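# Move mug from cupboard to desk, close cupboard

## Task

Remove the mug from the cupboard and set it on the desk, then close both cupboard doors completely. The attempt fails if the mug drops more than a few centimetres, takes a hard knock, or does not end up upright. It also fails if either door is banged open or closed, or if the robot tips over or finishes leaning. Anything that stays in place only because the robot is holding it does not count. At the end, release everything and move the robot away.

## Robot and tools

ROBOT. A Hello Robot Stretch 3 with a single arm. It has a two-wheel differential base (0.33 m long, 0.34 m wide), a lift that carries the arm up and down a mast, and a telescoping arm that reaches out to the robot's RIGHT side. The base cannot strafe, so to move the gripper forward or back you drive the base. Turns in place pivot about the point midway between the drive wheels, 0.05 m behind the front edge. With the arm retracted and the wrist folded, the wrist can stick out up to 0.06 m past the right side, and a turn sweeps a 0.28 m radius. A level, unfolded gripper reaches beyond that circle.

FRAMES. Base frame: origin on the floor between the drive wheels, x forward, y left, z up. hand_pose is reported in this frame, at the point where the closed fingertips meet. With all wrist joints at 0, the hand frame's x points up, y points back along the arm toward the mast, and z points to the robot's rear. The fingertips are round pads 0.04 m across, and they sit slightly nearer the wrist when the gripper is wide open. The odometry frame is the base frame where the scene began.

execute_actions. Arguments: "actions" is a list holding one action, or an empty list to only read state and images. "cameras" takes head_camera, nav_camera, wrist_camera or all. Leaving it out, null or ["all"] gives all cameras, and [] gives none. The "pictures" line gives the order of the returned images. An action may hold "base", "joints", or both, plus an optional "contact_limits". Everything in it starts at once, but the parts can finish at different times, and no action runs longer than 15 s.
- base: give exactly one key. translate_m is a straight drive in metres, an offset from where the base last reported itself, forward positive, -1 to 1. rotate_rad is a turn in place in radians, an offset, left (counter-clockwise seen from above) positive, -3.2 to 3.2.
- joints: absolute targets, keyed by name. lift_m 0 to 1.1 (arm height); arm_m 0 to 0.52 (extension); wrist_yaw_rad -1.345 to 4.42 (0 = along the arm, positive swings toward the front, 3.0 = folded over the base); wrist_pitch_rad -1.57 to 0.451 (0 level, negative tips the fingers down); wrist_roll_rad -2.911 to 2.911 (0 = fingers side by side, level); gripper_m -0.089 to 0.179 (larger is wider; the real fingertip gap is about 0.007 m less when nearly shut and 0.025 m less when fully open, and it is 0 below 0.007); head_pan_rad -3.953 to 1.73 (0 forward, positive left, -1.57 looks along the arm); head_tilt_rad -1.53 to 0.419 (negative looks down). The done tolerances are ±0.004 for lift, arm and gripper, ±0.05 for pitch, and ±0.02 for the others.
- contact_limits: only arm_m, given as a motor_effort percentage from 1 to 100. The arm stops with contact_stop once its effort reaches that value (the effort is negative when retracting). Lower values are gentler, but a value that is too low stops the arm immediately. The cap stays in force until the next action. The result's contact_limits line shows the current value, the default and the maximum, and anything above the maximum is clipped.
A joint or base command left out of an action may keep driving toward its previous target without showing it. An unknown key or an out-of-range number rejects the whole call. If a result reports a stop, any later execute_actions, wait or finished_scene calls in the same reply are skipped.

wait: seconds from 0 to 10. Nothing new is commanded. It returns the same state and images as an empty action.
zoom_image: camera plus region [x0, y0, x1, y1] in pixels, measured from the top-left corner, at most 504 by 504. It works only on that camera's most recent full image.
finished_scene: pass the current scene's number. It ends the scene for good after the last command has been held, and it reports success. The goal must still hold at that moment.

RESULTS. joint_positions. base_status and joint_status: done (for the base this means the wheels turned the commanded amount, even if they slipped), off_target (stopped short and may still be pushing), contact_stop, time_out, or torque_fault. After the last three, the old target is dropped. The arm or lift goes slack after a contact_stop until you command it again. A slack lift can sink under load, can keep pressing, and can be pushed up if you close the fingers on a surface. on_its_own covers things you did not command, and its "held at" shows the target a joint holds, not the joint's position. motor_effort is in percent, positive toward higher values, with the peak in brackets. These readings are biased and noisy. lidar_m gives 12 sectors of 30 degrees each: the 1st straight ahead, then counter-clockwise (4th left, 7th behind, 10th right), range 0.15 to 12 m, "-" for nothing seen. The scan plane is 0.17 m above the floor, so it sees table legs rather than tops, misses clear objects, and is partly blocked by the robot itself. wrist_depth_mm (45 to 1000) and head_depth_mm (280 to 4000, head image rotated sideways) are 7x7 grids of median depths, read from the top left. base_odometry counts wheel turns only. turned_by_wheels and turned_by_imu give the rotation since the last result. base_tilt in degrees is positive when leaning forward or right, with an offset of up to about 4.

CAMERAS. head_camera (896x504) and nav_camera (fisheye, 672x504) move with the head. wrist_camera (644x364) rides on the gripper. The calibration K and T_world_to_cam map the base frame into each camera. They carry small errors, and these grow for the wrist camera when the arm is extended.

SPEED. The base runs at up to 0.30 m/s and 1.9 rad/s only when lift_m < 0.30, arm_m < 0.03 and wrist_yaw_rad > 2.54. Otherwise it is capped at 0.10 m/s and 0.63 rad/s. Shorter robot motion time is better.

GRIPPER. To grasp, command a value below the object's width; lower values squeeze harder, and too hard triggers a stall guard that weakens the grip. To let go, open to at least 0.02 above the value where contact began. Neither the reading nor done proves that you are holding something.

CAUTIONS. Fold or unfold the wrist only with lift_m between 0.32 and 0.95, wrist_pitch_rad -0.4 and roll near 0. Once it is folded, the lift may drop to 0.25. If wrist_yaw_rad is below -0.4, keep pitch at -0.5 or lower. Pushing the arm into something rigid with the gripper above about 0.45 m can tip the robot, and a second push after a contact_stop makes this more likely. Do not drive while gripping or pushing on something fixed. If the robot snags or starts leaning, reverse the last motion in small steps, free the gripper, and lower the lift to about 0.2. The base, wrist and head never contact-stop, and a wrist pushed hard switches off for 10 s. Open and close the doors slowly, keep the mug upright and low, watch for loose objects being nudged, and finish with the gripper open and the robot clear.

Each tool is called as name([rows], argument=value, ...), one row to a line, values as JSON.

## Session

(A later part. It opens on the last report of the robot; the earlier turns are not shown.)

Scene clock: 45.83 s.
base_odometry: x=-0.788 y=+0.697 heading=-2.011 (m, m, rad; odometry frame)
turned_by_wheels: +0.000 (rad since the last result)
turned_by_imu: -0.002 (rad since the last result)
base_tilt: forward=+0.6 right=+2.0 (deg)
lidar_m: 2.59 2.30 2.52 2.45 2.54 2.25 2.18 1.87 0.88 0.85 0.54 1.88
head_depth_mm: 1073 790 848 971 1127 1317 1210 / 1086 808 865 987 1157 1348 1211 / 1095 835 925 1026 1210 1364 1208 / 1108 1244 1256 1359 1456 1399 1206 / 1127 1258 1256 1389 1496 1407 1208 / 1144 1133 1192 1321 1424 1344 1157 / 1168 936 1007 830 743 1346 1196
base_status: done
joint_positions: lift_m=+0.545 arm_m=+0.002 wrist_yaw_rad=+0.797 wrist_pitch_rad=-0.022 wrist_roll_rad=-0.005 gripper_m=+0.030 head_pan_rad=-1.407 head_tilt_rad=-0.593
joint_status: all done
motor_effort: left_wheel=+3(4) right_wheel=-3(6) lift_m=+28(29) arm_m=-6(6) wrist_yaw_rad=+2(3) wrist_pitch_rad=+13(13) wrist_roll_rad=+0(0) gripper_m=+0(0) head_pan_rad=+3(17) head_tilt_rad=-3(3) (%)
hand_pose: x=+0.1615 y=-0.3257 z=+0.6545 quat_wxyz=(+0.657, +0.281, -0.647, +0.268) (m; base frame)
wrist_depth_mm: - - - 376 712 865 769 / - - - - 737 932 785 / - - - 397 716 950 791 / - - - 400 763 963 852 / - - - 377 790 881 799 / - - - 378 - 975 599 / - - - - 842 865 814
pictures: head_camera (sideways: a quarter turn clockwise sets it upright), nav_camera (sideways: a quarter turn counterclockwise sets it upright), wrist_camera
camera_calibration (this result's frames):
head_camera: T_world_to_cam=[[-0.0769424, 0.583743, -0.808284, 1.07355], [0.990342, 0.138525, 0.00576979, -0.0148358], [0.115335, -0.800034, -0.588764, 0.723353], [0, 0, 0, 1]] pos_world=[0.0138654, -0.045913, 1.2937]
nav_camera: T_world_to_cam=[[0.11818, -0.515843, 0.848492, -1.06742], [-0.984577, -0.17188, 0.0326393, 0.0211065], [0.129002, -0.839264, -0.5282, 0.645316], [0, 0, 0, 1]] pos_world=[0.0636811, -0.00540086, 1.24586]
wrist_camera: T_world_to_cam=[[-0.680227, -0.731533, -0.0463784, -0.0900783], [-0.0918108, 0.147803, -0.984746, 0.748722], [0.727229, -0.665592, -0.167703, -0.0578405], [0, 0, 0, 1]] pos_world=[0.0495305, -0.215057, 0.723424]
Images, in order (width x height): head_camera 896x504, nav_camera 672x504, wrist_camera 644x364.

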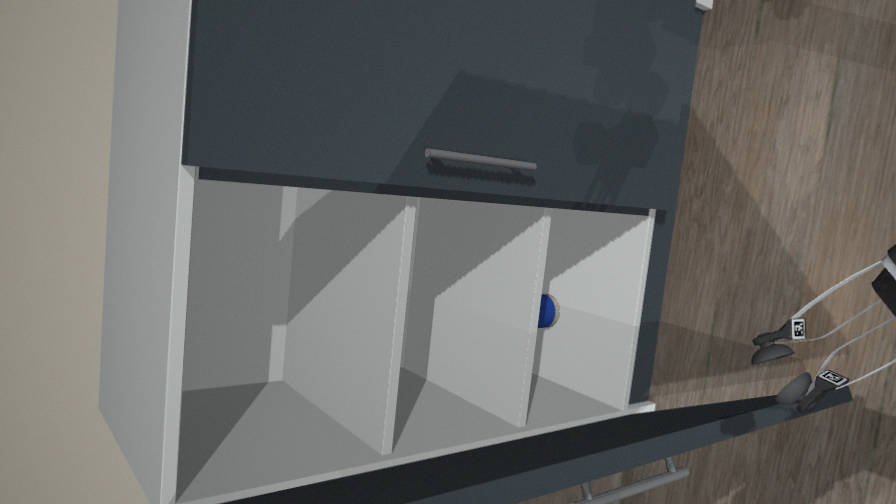

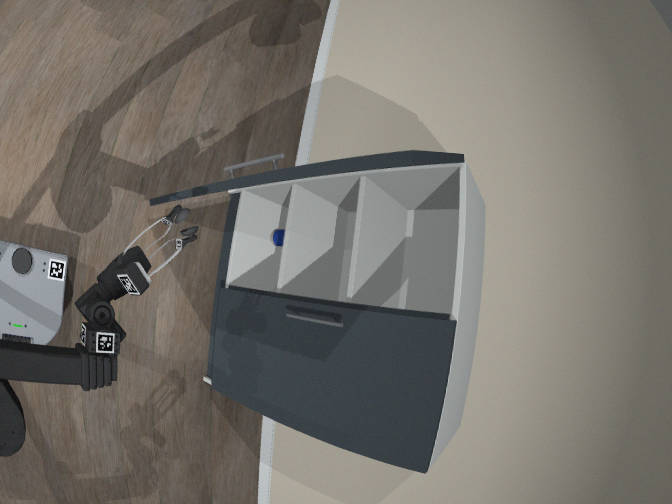

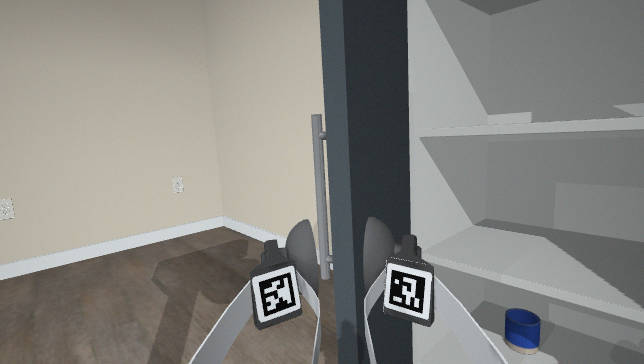

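execute_actions([
  {"base":{"rotate_rad":-1.26},"joints":{"lift_m":0.3,"wrist_yaw_rad":0,"wrist_pitch_rad":-0.15}},
], cameras=[])

execute_actions([
  {"base":{"translate_m":0.345},"joints":{"lift_m":0.12}},
], cameras=[])

execute_actions([
  {"base":{"rotate_rad":1.55},"joints":{"gripper_m":0.14,"head_pan_rad":-1.57,"head_tilt_rad":-1.0}},
])

Scene clock: 49.20 s.
base_odometry: x=-0.788 y=+0.697 heading=+3.012 (m, m, rad; odometry frame)
turned_by_wheels: -1.260 (rad since the last result)
turned_by_imu: -1.278 (rad since the last result)
base_tilt: forward=+0.5 right=+2.0 (deg)
lidar_m: 0.54 0.54 2.59 2.30 2.74 2.45 2.46 2.45 2.17 2.18 1.49 0.85
head_depth_mm: 1811 2010 2229 2151 1711 1424 1219 / 1893 2103 2356 2177 1705 1425 1214 / 2007 2211 2484 2146 1710 1416 1222 / 2103 2335 2614 2143 1706 1413 1205 / 2109 2341 2541 2141 1706 1406 1201 / 1847 2006 2215 2128 1691 1411 1203 / 1621 1739 1890 1977 1693 1409 1204
base_status: done
joint_positions: lift_m=+0.300 arm_m=+0.002 wrist_yaw_rad=+0.002 wrist_pitch_rad=-0.166 wrist_roll_rad=-0.005 gripper_m=+0.030 head_pan_rad=-1.407 head_tilt_rad=-0.593
joint_status: all done
motor_effort: left_wheel=+4(8) right_wheel=-4(7) lift_m=+26(27) arm_m=-6(6) wrist_yaw_rad=-3(4) wrist_pitch_rad=+9(13) wrist_roll_rad=+0(0) gripper_m=+0(0) head_pan_rad=+3(4) head_tilt_rad=-3(3) (%)
hand_pose: x=-0.0210 y=-0.3958 z=+0.3732 quat_wxyz=(+0.707, +0.060, -0.703, -0.058) (m; base frame)
wrist_depth_mm: - - - - - - - / - - - - - - - / - - - - - - - / - - - - - - - / - - - - - 972 926 / 843 797 797 767 - 712 704 / 653 642 608 612 590 577 571
pictures: none
No camera images: the call's "cameras" was empty. Leave "cameras" out to get every camera's image.

Scene clock: 53.70 s.
base_odometry: x=-1.130 y=+0.742 heading=+3.012 (m, m, rad; odometry frame)
turned_by_wheels: +0.000 (rad since the last result)
turned_by_imu: +0.002 (rad since the last result)
base_tilt: forward=+0.5 right=+2.0 (deg)
lidar_m: 0.67 0.22 2.19 2.35 2.97 2.78 2.79 2.57 2.28 1.83 0.59 0.53
head_depth_mm: 1914 2116 2353 2145 1720 1422 1214 / 2003 2228 2461 2157 1717 1430 1211 / 2099 2310 2552 2142 1708 1415 1211 / 1911 2131 2427 2144 1699 1414 1206 / 1589 1770 1963 2071 1698 1411 1204 / 1370 1499 1642 1796 1648 1169 1205 / 1204 1292 723 778 853 944 1050
base_status: done
joint_positions: lift_m=+0.120 arm_m=+0.002 wrist_yaw_rad=+0.002 wrist_pitch_rad=-0.166 wrist_roll_rad=-0.005 gripper_m=+0.030 head_pan_rad=-1.407 head_tilt_rad=-0.593
joint_status: all done
motor_effort: left_wheel=+4(8) right_wheel=-3(4) lift_m=+28(30) arm_m=-7(6) wrist_yaw_rad=-3(3) wrist_pitch_rad=+9(9) wrist_roll_rad=+0(0) gripper_m=+0(0) head_pan_rad=+2(3) head_tilt_rad=-3(4) (%)
hand_pose: x=-0.0210 y=-0.3958 z=+0.1931 quat_wxyz=(+0.707, +0.060, -0.703, -0.058) (m; base frame)
wrist_depth_mm: 823 - - - - - - / 609 - - - - - - / 401 - - - - - - / 409 975 - 962 939 856 827 / 416 697 665 633 633 593 564 / 453 491 484 465 - 449 428 / 397 392 377 374 364 355 347
pictures: none
No camera images: the call's "cameras" was empty. Leave "cameras" out to get every camera's image.

Scene clock: 57.10 s.
base_odometry: x=-1.130 y=+0.742 heading=-1.721 (m, m, rad; odometry frame)
turned_by_wheels: +1.550 (rad since the last result)
turned_by_imu: +1.572 (rad since the last result)
base_tilt: forward=+0.6 right=+2.0 (deg)
lidar_m: 2.35 2.94 2.78 2.78 2.59 2.28 1.89 0.59 0.53 0.69 0.22 2.11
head_depth_mm: 879 840 701 830 1180 1217 1114 / 909 835 795 1017 1280 1220 - / 917 830 1087 1274 1315 1229 - / 925 826 1107 1289 1325 1222 - / 894 823 1096 1319 1327 1189 1101 / 704 786 898 839 704 1156 1097 / 578 549 491 444 454 1195 1098
base_status: done
joint_positions: lift_m=+0.120 arm_m=+0.002 wrist_yaw_rad=+0.002 wrist_pitch_rad=-0.166 wrist_roll_rad=-0.005 gripper_m=+0.140 head_pan_rad=-1.563 head_tilt_rad=-0.987
joint_status: all done
motor_effort: left_wheel=-3(8) right_wheel=+5(8) lift_m=+27(27) arm_m=-7(6) wrist_yaw_rad=-2(2) wrist_pitch_rad=+9(9) wrist_roll_rad=+0(0) gripper_m=+0(91) head_pan_rad=-2(15) head_tilt_rad=-6(34) (%)
hand_pose: x=-0.0210 y=-0.3958 z=+0.1931 quat_wxyz=(+0.707, +0.060, -0.703, -0.058) (m; base frame)
wrist_depth_mm: 238 353 474 634 625 579 549 / 232 356 509 708 659 581 236 / 230 349 518 729 685 636 246 / 222 337 480 554 516 494 256 / 218 322 418 381 343 348 255 / 215 276 443 399 356 - 256 / 209 359 381 372 363 341 314
pictures: head_camera (sideways: a quarter turn clockwise sets it upright), nav_camera (sideways: a quarter turn counterclockwise sets it upright), wrist_camera
camera_calibration (this result's frames):
head_camera: T_world_to_cam=[[0.0125558, 0.853783, -0.520478, 0.697963], [0.999843, -0.0172316, -0.0041465, -0.00198339], [-0.0125089, -0.520344, -0.853865, 1.06889], [0, 0, 0, 1]] pos_world=[0.00659018, -0.039752, 1.27595]
nav_camera: T_world_to_cam=[[0.0388792, -0.813159, 0.580742, -0.71798], [-0.999232, -0.0287639, 0.0266206, 0.0290471], [-0.00494237, -0.581331, -0.813652, 1.01741], [0, 0, 0, 1]] pos_world=[0.0619676, 0.00845727, 1.24401]
wrist_camera: T_world_to_cam=[[-0.99859, -0.0193825, -0.0494262, -0.011114], [0.0410411, 0.308752, -0.950257, 0.3478], [0.0336788, -0.950945, -0.307521, -0.149658], [0, 0, 0, 1]] pos_world=[-0.0203322, -0.249916, 0.283927]
Images, in order (width x height): head_camera 896x504, nav_camera 672x504, wrist_camera 644x364.

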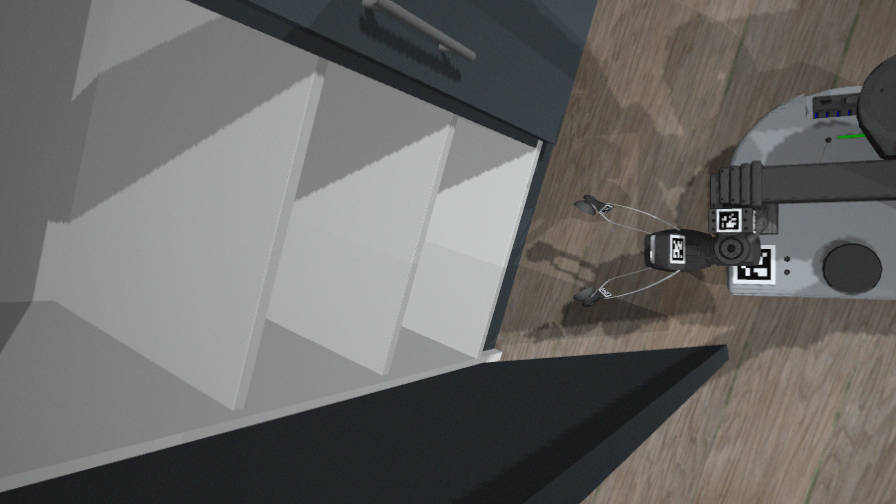

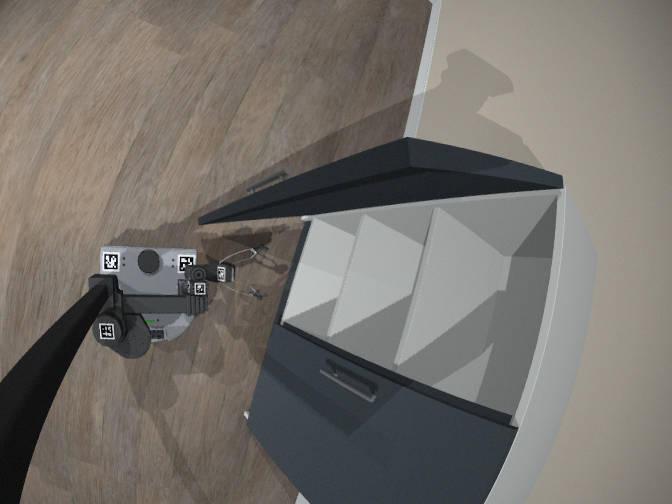

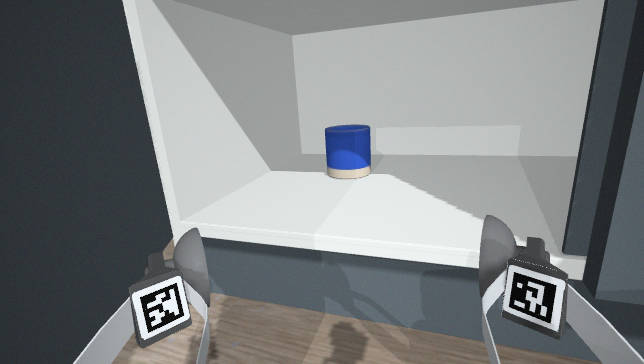

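execute_actions([
  {"base":{"translate_m":-0.022},"joints":{"lift_m":0.098,"arm_m":0.36,"gripper_m":0.16}},
], cameras=["wrist_camera","head_camera"])

Scene clock: 61.10 s.
base_odometry: x=-1.127 y=+0.764 heading=-1.721 (m, m, rad; odometry frame)
turned_by_wheels: +0.000 (rad since the last result)
turned_by_imu: +0.000 (rad since the last result)
base_tilt: forward=+0.6 right=+2.1 (deg)
lidar_m: 2.37 2.97 2.78 2.79 2.56 2.26 1.89 0.59 0.52 0.73 0.23 0.24
head_depth_mm: 874 817 661 826 1163 1218 1115 / 900 835 766 968 1273 1220 - / 907 830 1069 1056 1312 1226 - / 924 824 1081 1164 1332 1222 - / 917 823 1095 1328 1325 1212 1102 / 749 798 957 1017 857 1081 1097 / 620 658 597 538 509 1183 1101
base_status: done
joint_positions: lift_m=+0.098 arm_m=+0.360 wrist_yaw_rad=+0.002 wrist_pitch_rad=-0.166 wrist_roll_rad=-0.005 gripper_m=+0.160 head_pan_rad=-1.563 head_tilt_rad=-0.987
joint_status: all done
motor_effort: left_wheel=-3(8) right_wheel=+5(7) lift_m=+27(26) arm_m=+6(3) wrist_yaw_rad=-1(1) wrist_pitch_rad=+10(9) wrist_roll_rad=+1(0) gripper_m=+0(77) head_pan_rad=-2(1) head_tilt_rad=-6(6) (%)
hand_pose: x=-0.0211 y=-0.7532 z=+0.1711 quat_wxyz=(+0.707, +0.060, -0.703, -0.058) (m; base frame)
wrist_depth_mm: 204 258 366 356 328 303 281 / 205 261 377 373 343 312 296 / 206 263 381 392 358 330 303 / 208 262 383 195 366 344 318 / 209 259 318 196 276 295 277 / 212 - 234 204 216 215 216 / 198 180 185 180 176 173 163
pictures: head_camera (sideways: a quarter turn clockwise sets it upright), wrist_camera
camera_calibration (this result's frames):
head_camera: T_world_to_cam=[[0.0126466, 0.853781, -0.520478, 0.697962], [0.999841, -0.0173379, -0.00414649, -0.00198338], [-0.0125642, -0.520343, -0.853865, 1.06889], [0, 0, 0, 1]] pos_world=[0.00658595, -0.0397521, 1.27595]
wrist_camera: T_world_to_cam=[[-0.998593, -0.0192197, -0.0494298, -0.0190474], [0.0410879, 0.308943, -0.950193, 0.437341], [0.0335334, -0.950886, -0.307719, -0.496287], [0, 0, 0, 1]] pos_world=[-0.0203479, -0.607392, 0.2619]
Images, in order (width x height): head_camera 896x504, wrist_camera 644x364.

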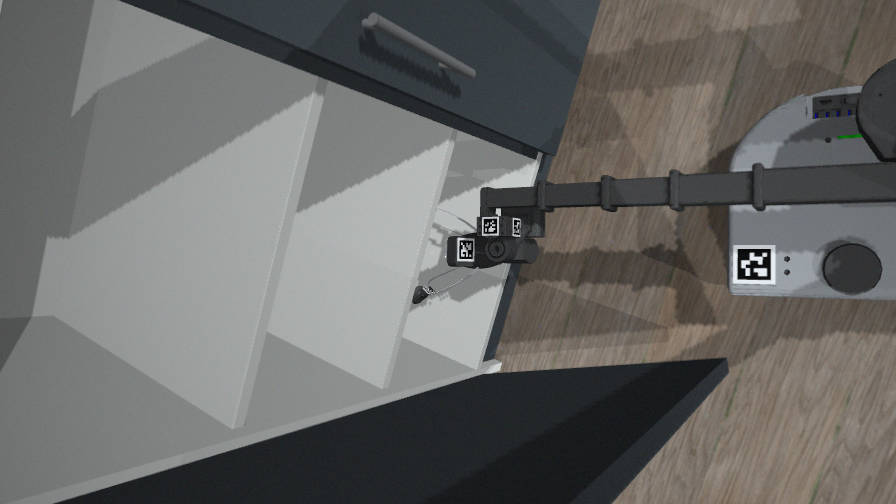

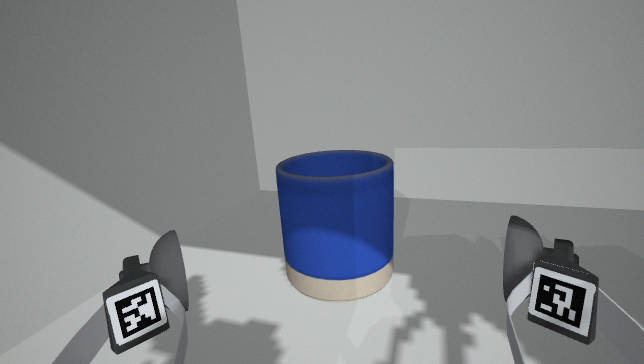

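execute_actions([
  {"joints":{"arm_m":0.436}},
], cameras=[])

execute_actions([
  {"joints":{"gripper_m":0.015}},
], cameras=[])

execute_actions([
  {"joints":{"lift_m":0.118}},
], cameras=["wrist_camera"])

Scene clock: 63.03 s.
base_odometry: x=-1.127 y=+0.764 heading=-1.721 (m, m, rad; odometry frame)
turned_by_wheels: +0.000 (rad since the last result)
turned_by_imu: +0.000 (rad since the last result)
base_tilt: forward=+0.5 right=+2.1 (deg)
lidar_m: 2.37 2.97 2.78 2.79 2.57 2.26 1.88 0.59 0.52 0.73 0.23 0.24
head_depth_mm: 874 817 660 824 1164 1216 1111 / 898 834 768 967 1280 1216 - / 905 827 1069 1049 1320 1229 - / 919 828 1088 1054 1338 1220 - / 918 822 1094 1324 1325 1216 1104 / 750 796 957 1021 860 1080 1103 / 619 658 597 539 510 1185 1098
base_status: not commanded
joint_positions: lift_m=+0.098 arm_m=+0.436 wrist_yaw_rad=+0.002 wrist_pitch_rad=-0.166 wrist_roll_rad=-0.005 gripper_m=+0.160 head_pan_rad=-1.563 head_tilt_rad=-0.987
joint_status: all done
motor_effort: left_wheel=-3(3) right_wheel=+5(5) lift_m=+28(27) arm_m=+5(8) wrist_yaw_rad=-3(2) wrist_pitch_rad=+9(9) wrist_roll_rad=+1(0) gripper_m=+0(0) head_pan_rad=-2(2) head_tilt_rad=-6(6) (%)
hand_pose: x=-0.0211 y=-0.8292 z=+0.1711 quat_wxyz=(+0.707, +0.060, -0.703, -0.058) (m; base frame)
wrist_depth_mm: 189 234 311 289 264 245 227 / 189 234 318 302 277 254 236 / 190 237 335 317 291 267 245 / 192 238 327 184 298 277 252 / 194 235 295 172 173 282 259 / 193 - 223 116 130 215 217 / 185 180 184 123 138 172 162
pictures: none
No camera images: the call's "cameras" was empty. Leave "cameras" out to get every camera's image.

Scene clock: 64.97 s.
base_odometry: x=-1.127 y=+0.764 heading=-1.721 (m, m, rad; odometry frame)
turned_by_wheels: +0.000 (rad since the last result)
turned_by_imu: +0.000 (rad since the last result)
base_tilt: forward=+0.5 right=+2.1 (deg)
lidar_m: 2.37 2.97 2.78 2.79 2.57 2.25 1.89 0.59 0.52 0.73 0.23 0.24
head_depth_mm: 871 819 658 824 1162 1221 1116 / 904 833 768 965 1281 1219 - / 912 826 1067 1052 1311 1224 - / 924 826 1087 1047 1328 1218 - / 919 824 1097 1326 1330 1207 1106 / 746 801 956 1018 859 1083 1100 / 621 656 597 539 509 1182 1099
base_status: not commanded
joint_positions: lift_m=+0.098 arm_m=+0.436 wrist_yaw_rad=+0.002 wrist_pitch_rad=-0.169 wrist_roll_rad=-0.005 gripper_m=+0.016 head_pan_rad=-1.563 head_tilt_rad=-0.987
joint_status: all done
motor_effort: left_wheel=-2(3) right_wheel=+2(5) lift_m=+27(28) arm_m=+5(5) wrist_yaw_rad=-1(1) wrist_pitch_rad=+11(11) wrist_roll_rad=+1(0) gripper_m=-24(99) head_pan_rad=-3(3) head_tilt_rad=-6(7) (%)
hand_pose: x=-0.0210 y=-0.8291 z=+0.1703 quat_wxyz=(+0.707, +0.061, -0.702, -0.059) (m; base frame)
wrist_depth_mm: 187 232 311 292 266 245 228 / 189 233 318 303 278 255 238 / 191 236 331 320 288 265 245 / 192 240 324 179 294 277 254 / 194 240 293 175 124 279 257 / 193 226 130 111 116 221 206 / 184 190 177 118 125 166 168
pictures: none
No camera images: the call's "cameras" was empty. Leave "cameras" out to get every camera's image.

Scene clock: 65.87 s.
base_odometry: x=-1.127 y=+0.764 heading=-1.721 (m, m, rad; odometry frame)
turned_by_wheels: +0.000 (rad since the last result)
turned_by_imu: +0.000 (rad since the last result)
base_tilt: forward=+0.6 right=+2.1 (deg)
lidar_m: 2.37 2.98 2.79 2.79 2.57 2.26 1.88 0.59 0.52 0.74 0.23 0.24
head_depth_mm: 873 817 659 824 1161 1216 1114 / 901 833 768 964 1287 1218 - / 909 830 1068 1045 1310 1227 - / 926 825 1084 1277 1324 1224 - / 918 823 1094 1336 1332 1211 1097 / 751 798 955 1021 858 1082 1100 / 619 656 596 539 511 1186 1094
base_status: not commanded
joint_positions: lift_m=+0.117 arm_m=+0.436 wrist_yaw_rad=+0.002 wrist_pitch_rad=-0.191 wrist_roll_rad=-0.005 gripper_m=+0.019 head_pan_rad=-1.563 head_tilt_rad=-0.987
joint_status: all done
motor_effort: left_wheel=-2(3) right_wheel=+3(3) lift_m=+62(65) arm_m=+5(5) wrist_yaw_rad=-3(2) wrist_pitch_rad=+24(26) wrist_roll_rad=+0(0) gripper_m=-22(24) head_pan_rad=-2(1) head_tilt_rad=-7(7) (%)
hand_pose: x=-0.0210 y=-0.8275 z=+0.1838 quat_wxyz=(+0.706, +0.069, -0.702, -0.067) (m; base frame)
wrist_depth_mm: 188 231 304 289 265 243 228 / 188 235 320 300 275 256 236 / 191 237 336 316 291 267 246 / 191 240 324 180 293 281 258 / 193 240 301 174 125 286 264 / 191 234 131 111 116 236 222 / 192 207 193 118 125 181 184
pictures: wrist_camera
camera_calibration (this result's frames):
wrist_camera: T_world_to_cam=[[-0.998593, -0.0180682, -0.0498553, -0.0187957], [0.0410136, 0.332797, -0.942106, 0.490582], [0.0336139, -0.942825, -0.331588, -0.551954], [0, 0, 0, 1]] pos_world=[-0.0203365, -0.684, 0.278222]
Images, in order (width x height): wrist_camera 644x364.

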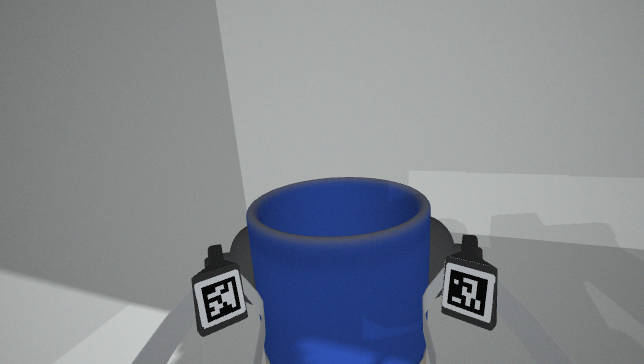

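execute_actions([
  {"joints":{"arm_m":0}},
], cameras=[])

execute_actions([
  {"base":{"rotate_rad":-1.3},"joints":{"lift_m":0.29}},
], cameras=[])

execute_actions([
  {"base":{"rotate_rad":-1.2},"joints":{"wrist_yaw_rad":2.6,"head_pan_rad":-3.3,"head_tilt_rad":-0.7}},
])

Scene clock: 70.73 s.
base_odometry: x=-1.127 y=+0.764 heading=-1.721 (m, m, rad; odometry frame)
turned_by_wheels: +0.000 (rad since the last result)
turned_by_imu: +0.000 (rad since the last result)
base_tilt: forward=+0.6 right=+2.1 (deg)
lidar_m: 2.37 2.98 2.78 2.79 2.56 2.26 1.88 0.59 0.52 0.34 0.23 0.24
head_depth_mm: 875 820 660 827 1160 1219 1114 / 902 835 770 965 1277 1216 - / 908 830 1071 1278 1312 1224 - / 919 825 1088 1298 1277 1225 - / 917 823 1099 1327 1332 1206 1103 / 750 799 956 1017 854 1085 1097 / 619 656 596 539 509 1182 1097
base_status: not commanded
joint_positions: lift_m=+0.117 arm_m=+0.002 wrist_yaw_rad=+0.002 wrist_pitch_rad=-0.193 wrist_roll_rad=-0.005 gripper_m=+0.023 head_pan_rad=-1.563 head_tilt_rad=-0.987
joint_status: all done
joint sent to its limit — the command would take arm_m past its lower limit, so that joint was sent only as far as its limit.
on_its_own: gripper_m is held at +0.021, not at your +0.015, by its stall guard, which is not easing now
motor_effort: left_wheel=-2(2) right_wheel=+3(3) lift_m=+61(62) arm_m=-6(10) wrist_yaw_rad=-3(2) wrist_pitch_rad=+25(25) wrist_roll_rad=+1(0) gripper_m=-21(21) head_pan_rad=-3(2) head_tilt_rad=-7(6) (%)
hand_pose: x=-0.0211 y=-0.3939 z=+0.1834 quat_wxyz=(+0.706, +0.069, -0.702, -0.068) (m; base frame)
wrist_depth_mm: 272 370 534 677 619 580 220 / 265 373 542 724 657 597 221 / 261 388 548 721 675 630 222 / 254 385 492 181 451 435 230 / 246 376 395 169 124 304 240 / 241 444 131 111 116 316 286 / 349 377 347 118 126 328 307
pictures: none
No camera images: the call's "cameras" was empty. Leave "cameras" out to get every camera's image.

Scene clock: 73.77 s.
base_odometry: x=-1.127 y=+0.764 heading=-3.021 (m, m, rad; odometry frame)
turned_by_wheels: -1.300 (rad since the last result)
turned_by_imu: -1.319 (rad since the last result)
base_tilt: forward=+0.5 right=+2.1 (deg)
lidar_m: 0.34 0.23 2.51 2.37 2.83 2.79 2.93 2.31 2.26 0.71 0.53 0.52
head_depth_mm: 2137 1929 1680 1490 1339 1212 1113 / 2222 1918 1680 1488 1339 1210 - / 2135 1902 1671 1477 1333 1243 - / 1842 1912 1662 1482 1279 - - / 1560 1791 1660 1456 1327 1208 1103 / 1338 830 941 1136 1309 1199 1100 / 605 689 791 936 1136 1193 1095
base_status: done
joint_positions: lift_m=+0.289 arm_m=+0.002 wrist_yaw_rad=+0.002 wrist_pitch_rad=-0.193 wrist_roll_rad=-0.005 gripper_m=+0.023 head_pan_rad=-1.563 head_tilt_rad=-0.987
joint_status: all done
on_its_own: gripper_m is held at +0.021, not at your +0.015, by its stall guard, which is not easing now
motor_effort: left_wheel=+3(7) right_wheel=-4(8) lift_m=+62(64) arm_m=-7(6) wrist_yaw_rad=-2(2) wrist_pitch_rad=+25(25) wrist_roll_rad=+0(0) gripper_m=-21(21) head_pan_rad=-2(2) head_tilt_rad=-7(7) (%)
hand_pose: x=-0.0211 y=-0.3939 z=+0.3553 quat_wxyz=(+0.706, +0.069, -0.702, -0.068) (m; base frame)
wrist_depth_mm: 310 366 - - - - - / 316 374 - - - - - / 320 381 - - - - - / 320 387 - 181 - - - / 322 396 468 168 124 882 832 / 331 400 132 112 116 695 668 / 338 397 554 118 126 540 531
pictures: none
No camera images: the call's "cameras" was empty. Leave "cameras" out to get every camera's image.

Scene clock: 76.57 s.
base_odometry: x=-1.127 y=+0.764 heading=+2.062 (m, m, rad; odometry frame)
turned_by_wheels: -1.200 (rad since the last result)
turned_by_imu: -1.217 (rad since the last result)
base_tilt: forward=+0.6 right=+2.0 (deg)
lidar_m: 0.55 0.52 0.56 0.23 2.51 2.37 2.98 2.78 2.82 2.43 2.26 1.60
head_depth_mm: 2349 2657 2377 1874 1575 1344 1170 / 2320 2791 2362 1864 1568 1335 1161 / 2470 3022 2342 1868 1560 1332 1181 / 2707 3155 2316 1866 1553 1331 1201 / 2991 3119 2330 1859 1546 1321 1159 / 3004 3040 2330 1847 1538 1320 1150 / 2738 2954 2324 1859 1543 1316 1149
base_status: done
joint_positions: lift_m=+0.289 arm_m=+0.002 wrist_yaw_rad=+2.597 wrist_pitch_rad=-0.193 wrist_roll_rad=-0.005 gripper_m=+0.023 head_pan_rad=-3.293 head_tilt_rad=-0.704
joint_status: all done
on_its_own: gripper_m is held at +0.021, not at your +0.015, by its stall guard, which is not easing now
motor_effort: left_wheel=+3(11) right_wheel=-4(10) lift_m=+62(62) arm_m=-6(6) wrist_yaw_rad=+4(4) wrist_pitch_rad=+25(25) wrist_roll_rad=+0(0) gripper_m=-22(21) head_pan_rad=-2(32) head_tilt_rad=+2(30) (%)
hand_pose: x=+0.1066 y=+0.0641 z=+0.3553 quat_wxyz=(+0.256, +0.694, -0.123, +0.661) (m; base frame)
wrist_depth_mm: 231 333 633 905 838 417 380 / 227 331 644 893 858 430 394 / 235 321 659 - 966 456 413 / 248 315 554 181 883 478 427 / 980 307 455 170 124 502 445 / 753 303 132 111 117 506 473 / 622 294 547 118 126 536 517
pictures: head_camera (sideways: a quarter turn clockwise sets it upright), nav_camera (sideways: a quarter turn counterclockwise sets it upright), wrist_camera
camera_calibration (this result's frames):
head_camera: T_world_to_cam=[[0.663522, -0.120876, -0.738327, 0.977841], [-0.175983, -0.984389, 0.0030078, -0.00412472], [-0.727165, 0.127937, -0.674436, 0.839936], [0, 0, 0, 1]] pos_world=[-0.0387732, 0.00667838, 1.28846]
nav_camera: T_world_to_cam=[[-0.616518, 0.0613381, 0.784948, -0.980088], [0.138495, 0.989864, 0.031427, 0.0158388], [-0.775064, 0.128087, -0.618764, 0.768653], [0, 0, 0, 1]] pos_world=[-0.0106803, -0.0540159, 1.24444]
wrist_camera: T_world_to_cam=[[0.862601, -0.50342, -0.0498837, -0.0339188], [-0.208806, -0.264492, -0.941511, 0.414944], [0.460781, 0.822565, -0.333268, 0.183164], [0, 0, 0, 1]] pos_world=[0.031503, -0.05799, 0.450026]
Images, in order (width x height): head_camera 896x504, nav_camera 672x504, wrist_camera 644x364.

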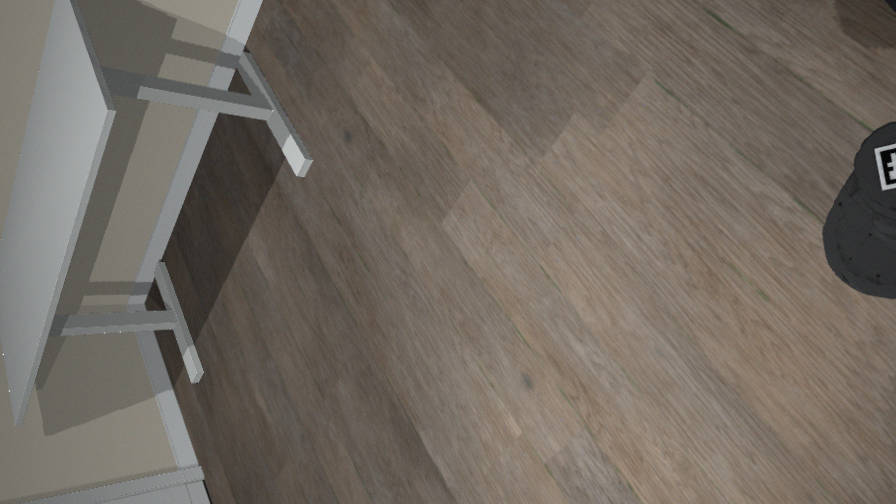

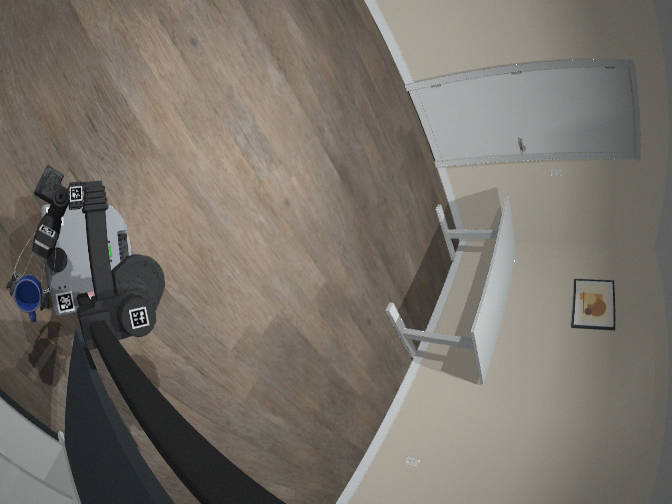

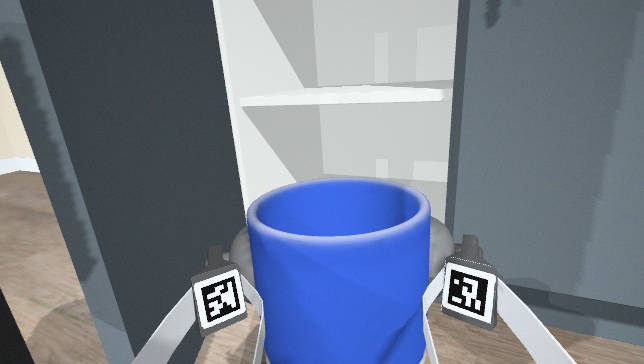

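execute_actions([
  {"base":{"translate_m":-1}},
], cameras=[])

execute_actions([
  {"base":{"translate_m":-0.73}},
], cameras=[])

execute_actions([
  {"base":{"rotate_rad":-2.43},"joints":{"lift_m":0.77,"wrist_yaw_rad":0,"head_pan_rad":-1.57,"head_tilt_rad":-0.605}},
])

Scene clock: 81.80 s.
base_odometry: x=-0.655 y=-0.118 heading=+2.062 (m, m, rad; odometry frame)
turned_by_wheels: +0.000 (rad since the last result)
turned_by_imu: -0.005 (rad since the last result)
base_tilt: forward=+0.5 right=+2.0 (deg)
lidar_m: 0.99 1.00 1.81 2.06 1.91 1.50 2.11 1.95 2.00 2.53 2.86 2.89
head_depth_mm: 1790 1401 2210 1831 1562 1335 1167 / 1894 1463 2298 1892 1559 1331 1165 / 2012 1611 2333 1885 1561 1329 1179 / 2103 2672 2350 1874 1552 1327 1205 / 2122 2396 2380 1871 1550 1324 1163 / 2034 2340 2338 1870 1553 1329 1156 / 1949 2168 2257 1854 1548 1316 1148
base_status: done
joint_positions: lift_m=+0.289 arm_m=+0.002 wrist_yaw_rad=+2.598 wrist_pitch_rad=-0.193 wrist_roll_rad=-0.005 gripper_m=+0.023 head_pan_rad=-3.293 head_tilt_rad=-0.704
joint_status: not commanded
on_its_own: gripper_m is held at +0.021, not at your +0.015, by its stall guard, which is not easing now
motor_effort: left_wheel=+4(9) right_wheel=-4(11) lift_m=+62(62) arm_m=-6(6) wrist_yaw_rad=+2(4) wrist_pitch_rad=+25(25) wrist_roll_rad=+0(0) gripper_m=-22(22) head_pan_rad=-3(2) head_tilt_rad=+2(3) (%)
hand_pose: x=+0.1064 y=+0.0643 z=+0.3553 quat_wxyz=(+0.255, +0.694, -0.122, +0.662) (m; base frame)
wrist_depth_mm: - - - - - - 740 / - - - - - - 772 / - - - - - - 785 / - - - 182 - - 875 / - - 919 167 124 848 862 / 769 755 132 112 116 690 651 / 599 603 566 118 126 528 534
pictures: none
No camera images: the call's "cameras" was empty. Leave "cameras" out to get every camera's image.

Scene clock: 86.00 s.
base_odometry: x=-0.310 y=-0.761 heading=+2.063 (m, m, rad; odometry frame)
turned_by_wheels: +0.000 (rad since the last result)
turned_by_imu: -0.004 (rad since the last result)
base_tilt: forward=+0.5 right=+2.0 (deg)
lidar_m: 1.71 1.88 2.40 1.59 1.48 1.49 1.47 1.38 1.39 1.78 3.29 3.34
head_depth_mm: 1384 1408 1040 906 1570 1338 1163 / 1502 1391 1035 1824 1551 1329 1159 / 1631 1380 1074 1872 1550 1336 1183 / 1750 1376 1149 1876 1557 1332 1204 / 1623 1370 2070 1800 1551 1328 1157 / 1473 1444 1867 1849 1550 1327 1154 / 1360 1496 1685 1798 1537 1320 1150
base_status: done
joint_positions: lift_m=+0.289 arm_m=+0.002 wrist_yaw_rad=+2.598 wrist_pitch_rad=-0.193 wrist_roll_rad=-0.005 gripper_m=+0.023 head_pan_rad=-3.293 head_tilt_rad=-0.704
joint_status: not commanded
on_its_own: gripper_m is held at +0.021, not at your +0.015, by its stall guard, which is not easing now
motor_effort: left_wheel=+4(8) right_wheel=-3(11) lift_m=+62(62) arm_m=-7(5) wrist_yaw_rad=+0(2) wrist_pitch_rad=+25(25) wrist_roll_rad=+1(0) gripper_m=-21(22) head_pan_rad=-3(1) head_tilt_rad=+3(3) (%)
hand_pose: x=+0.1063 y=+0.0643 z=+0.3553 quat_wxyz=(+0.255, +0.694, -0.122, +0.662) (m; base frame)
wrist_depth_mm: - - - - - - - / - - - - - - - / - - - - - - - / - - - 181 - - - / - - 933 169 124 867 835 / 775 757 132 112 116 700 654 / 610 599 562 118 127 523 535
pictures: none
No camera images: the call's "cameras" was empty. Leave "cameras" out to get every camera's image.

Scene clock: 91.20 s.
base_odometry: x=-0.310 y=-0.761 heading=-0.367 (m, m, rad; odometry frame)
turned_by_wheels: -2.430 (rad since the last result)
turned_by_imu: -2.464 (rad since the last result)
base_tilt: forward=+0.6 right=+2.0 (deg)
lidar_m: 1.38 1.48 2.13 3.29 3.18 1.71 2.37 1.98 1.51 1.02 1.48 1.41
head_depth_mm: 1235 1383 1534 930 1670 1407 1271 / 1247 1398 1226 923 1687 1410 1265 / 1245 1396 1226 922 1451 1364 - / 1253 1406 1217 917 591 539 - / 1259 1423 1212 950 1701 1396 1202 / 1266 1414 1213 947 1667 1395 1191 / 1268 1432 1205 943 1680 1393 1195
base_status: done
joint_positions: lift_m=+0.769 arm_m=+0.002 wrist_yaw_rad=+0.001 wrist_pitch_rad=-0.193 wrist_roll_rad=-0.005 gripper_m=+0.023 head_pan_rad=-1.577 head_tilt_rad=-0.610
joint_status: all done
on_its_own: gripper_m is held at +0.021, not at your +0.015, by its stall guard, which is not easing now
motor_effort: left_wheel=+4(10) right_wheel=-4(9) lift_m=+62(64) arm_m=-6(7) wrist_yaw_rad=-1(7) wrist_pitch_rad=+25(25) wrist_roll_rad=+0(1) gripper_m=-21(22) head_pan_rad=+3(33) head_tilt_rad=+4(16) (%)
hand_pose: x=-0.0214 y=-0.3939 z=+0.8353 quat_wxyz=(+0.706, +0.069, -0.702, -0.068) (m; base frame)
wrist_depth_mm: - - - - - - - / - - - - - - - / - - - - - - - / 817 733 703 181 599 600 - / 572 562 495 168 123 463 - / - - 131 112 116 - - / - - - 118 126 - -
pictures: head_camera (sideways: a quarter turn clockwise sets it upright), nav_camera (sideways: a quarter turn counterclockwise sets it upright), wrist_camera
camera_calibration (this result's frames):
head_camera: T_world_to_cam=[[0.0228736, 0.601892, -0.79825, 1.05986], [0.999509, -0.030885, 0.0053529, -0.0143488], [-0.021432, -0.79798, -0.602303, 0.7418], [0, 0, 0, 1]] pos_world=[0.00599734, -0.0464201, 1.29289]
nav_camera: T_world_to_cam=[[0.0292389, -0.542622, 0.839468, -1.05511], [-0.999466, -0.00360697, 0.0324802, 0.0214053], [-0.0145965, -0.839969, -0.542438, 0.664716], [0, 0, 0, 1]] pos_world=[0.0619465, -0.0141052, 1.2456]
wrist_camera: T_world_to_cam=[[-0.998615, -0.0167191, -0.0498882, 0.0217698], [0.041436, 0.334438, -0.941506, 0.960259], [0.0324256, -0.942269, -0.333282, 0.0745561], [0, 0, 0, 1]] pos_world=[-0.0204671, -0.250532, 0.930024]
Images, in order (width x height): head_camera 896x504, nav_camera 672x504, wrist_camera 644x364.

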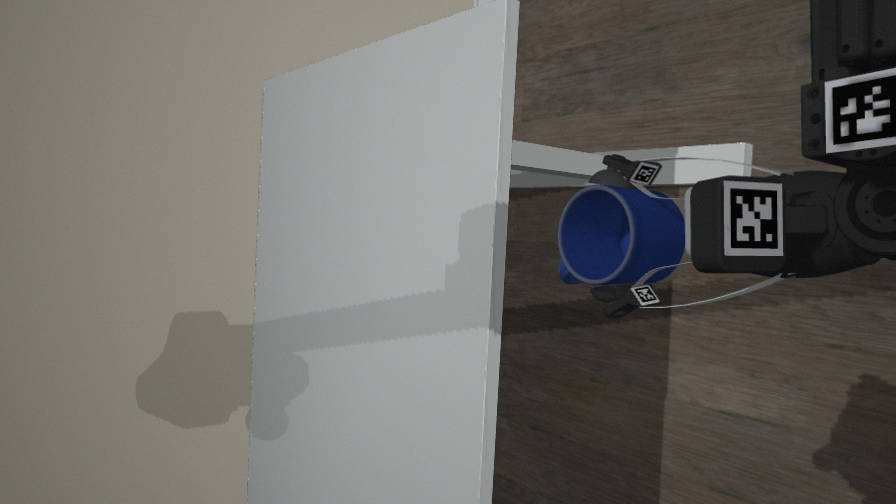

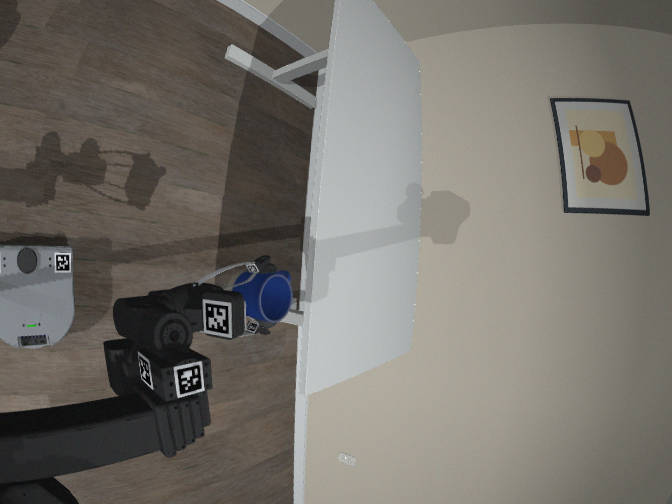

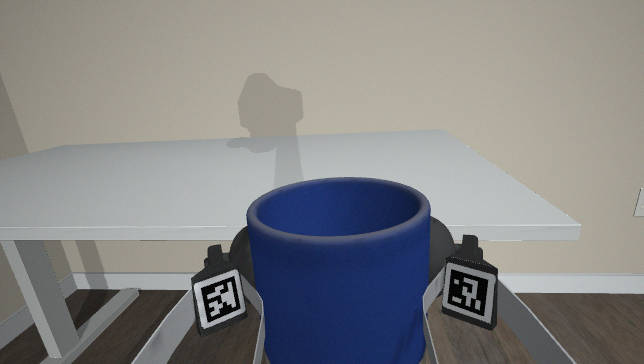

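execute_actions([
  {"joints":{"lift_m":0.735,"arm_m":0.44}},
], cameras=[])

execute_actions([
  {"joints":{"lift_m":0.696}},
], cameras=["wrist_camera"])

Scene clock: 95.77 s.
base_odometry: x=-0.310 y=-0.761 heading=-0.367 (m, m, rad; odometry frame)
turned_by_wheels: +0.000 (rad since the last result)
turned_by_imu: +0.000 (rad since the last result)
base_tilt: forward=+0.5 right=+2.1 (deg)
lidar_m: 1.38 1.48 2.12 3.29 3.19 1.71 2.36 1.98 1.51 1.02 1.48 1.41
head_depth_mm: 1236 1380 1548 927 1684 1444 - / 1238 1385 1219 957 - 1403 1189 / 1249 1394 1281 - 1590 1368 1199 / 1256 1407 1270 863 1675 1403 1196 / 1264 1404 1204 949 1676 1397 1193 / 1264 1420 1211 945 1666 1390 1194 / 1263 1428 1200 943 1670 1393 1192
base_status: not commanded
joint_positions: lift_m=+0.735 arm_m=+0.440 wrist_yaw_rad=+0.001 wrist_pitch_rad=-0.193 wrist_roll_rad=-0.005 gripper_m=+0.023 head_pan_rad=-1.577 head_tilt_rad=-0.610
joint_status: all done
on_its_own: gripper_m is held at +0.021, not at your +0.015, by its stall guard, which is not easing now
motor_effort: left_wheel=+4(4) right_wheel=-4(4) lift_m=+31(57) arm_m=+5(4) wrist_yaw_rad=+0(1) wrist_pitch_rad=+25(25) wrist_roll_rad=+0(1) gripper_m=-22(21) head_pan_rad=+4(4) head_tilt_rad=+3(3) (%)
hand_pose: x=-0.0214 y=-0.8313 z=+0.8012 quat_wxyz=(+0.706, +0.069, -0.702, -0.068) (m; base frame)
wrist_depth_mm: 758 749 722 719 704 674 665 / 823 785 772 745 737 712 713 / 820 831 813 807 764 722 723 / 642 606 570 181 501 490 734 / 408 392 361 168 125 338 325 / 300 292 131 112 116 271 252 / 236 232 219 118 126 204 205
pictures: none
No camera images: the call's "cameras" was empty. Leave "cameras" out to get every camera's image.

Scene clock: 96.93 s.
base_odometry: x=-0.310 y=-0.761 heading=-0.367 (m, m, rad; odometry frame)
turned_by_wheels: +0.000 (rad since the last result)
turned_by_imu: +0.000 (rad since the last result)
base_tilt: forward=+0.6 right=+2.1 (deg)
lidar_m: 1.38 1.48 2.12 3.29 3.18 1.71 2.37 1.97 1.51 1.02 1.48 1.41
head_depth_mm: 1235 1385 1544 928 1690 1436 1228 / 1241 1391 1224 956 1747 - 1176 / 1243 1394 1223 - 1624 1362 1200 / 1253 1404 1216 862 1673 1393 1193 / 1253 1408 1208 949 1673 1397 1196 / 1262 1420 1202 947 1676 1397 1191 / 1268 1416 1202 941 1660 1392 1191
base_status: not commanded
joint_positions: lift_m=+0.697 arm_m=+0.440 wrist_yaw_rad=+0.000 wrist_pitch_rad=-0.170 wrist_roll_rad=-0.005 gripper_m=+0.023 head_pan_rad=-1.577 head_tilt_rad=-0.610
joint_status: all done
on_its_own: gripper_m is held at +0.021, not at your +0.015, by its stall guard, which is not easing now
motor_effort: left_wheel=+3(3) right_wheel=-4(4) lift_m=+28(31) arm_m=+4(5) wrist_yaw_rad=-1(2) wrist_pitch_rad=+12(25) wrist_roll_rad=+0(0) gripper_m=-22(22) head_pan_rad=+4(4) head_tilt_rad=+4(3) (%)
hand_pose: x=-0.0214 y=-0.8330 z=+0.7681 quat_wxyz=(+0.707, +0.061, -0.702, -0.060) (m; base frame)
wrist_depth_mm: 789 739 738 719 691 677 662 / 819 799 787 757 724 701 689 / 856 827 783 771 736 707 714 / 569 526 486 181 426 407 389 / 341 327 300 175 123 282 268 / 247 242 131 111 116 221 206 / 192 191 178 118 127 165 168
pictures: wrist_camera
camera_calibration (this result's frames):
wrist_camera: T_world_to_cam=[[-0.998614, -0.01786, -0.0495077, 0.00983384], [0.0414525, 0.312709, -0.948944, 1.03146], [0.0324296, -0.949681, -0.311535, -0.384478], [0, 0, 0, 1]] pos_world=[-0.0204678, -0.687502, 0.859505]
Images, in order (width x height): wrist_camera 644x364.

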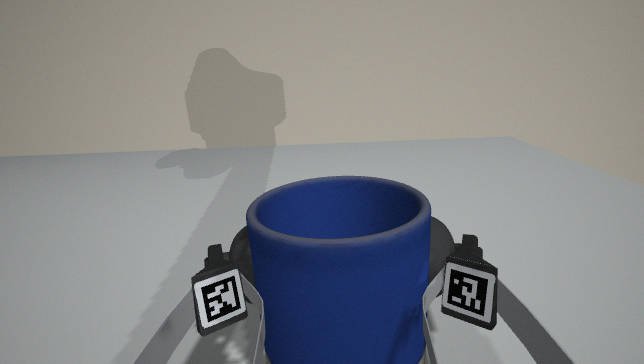

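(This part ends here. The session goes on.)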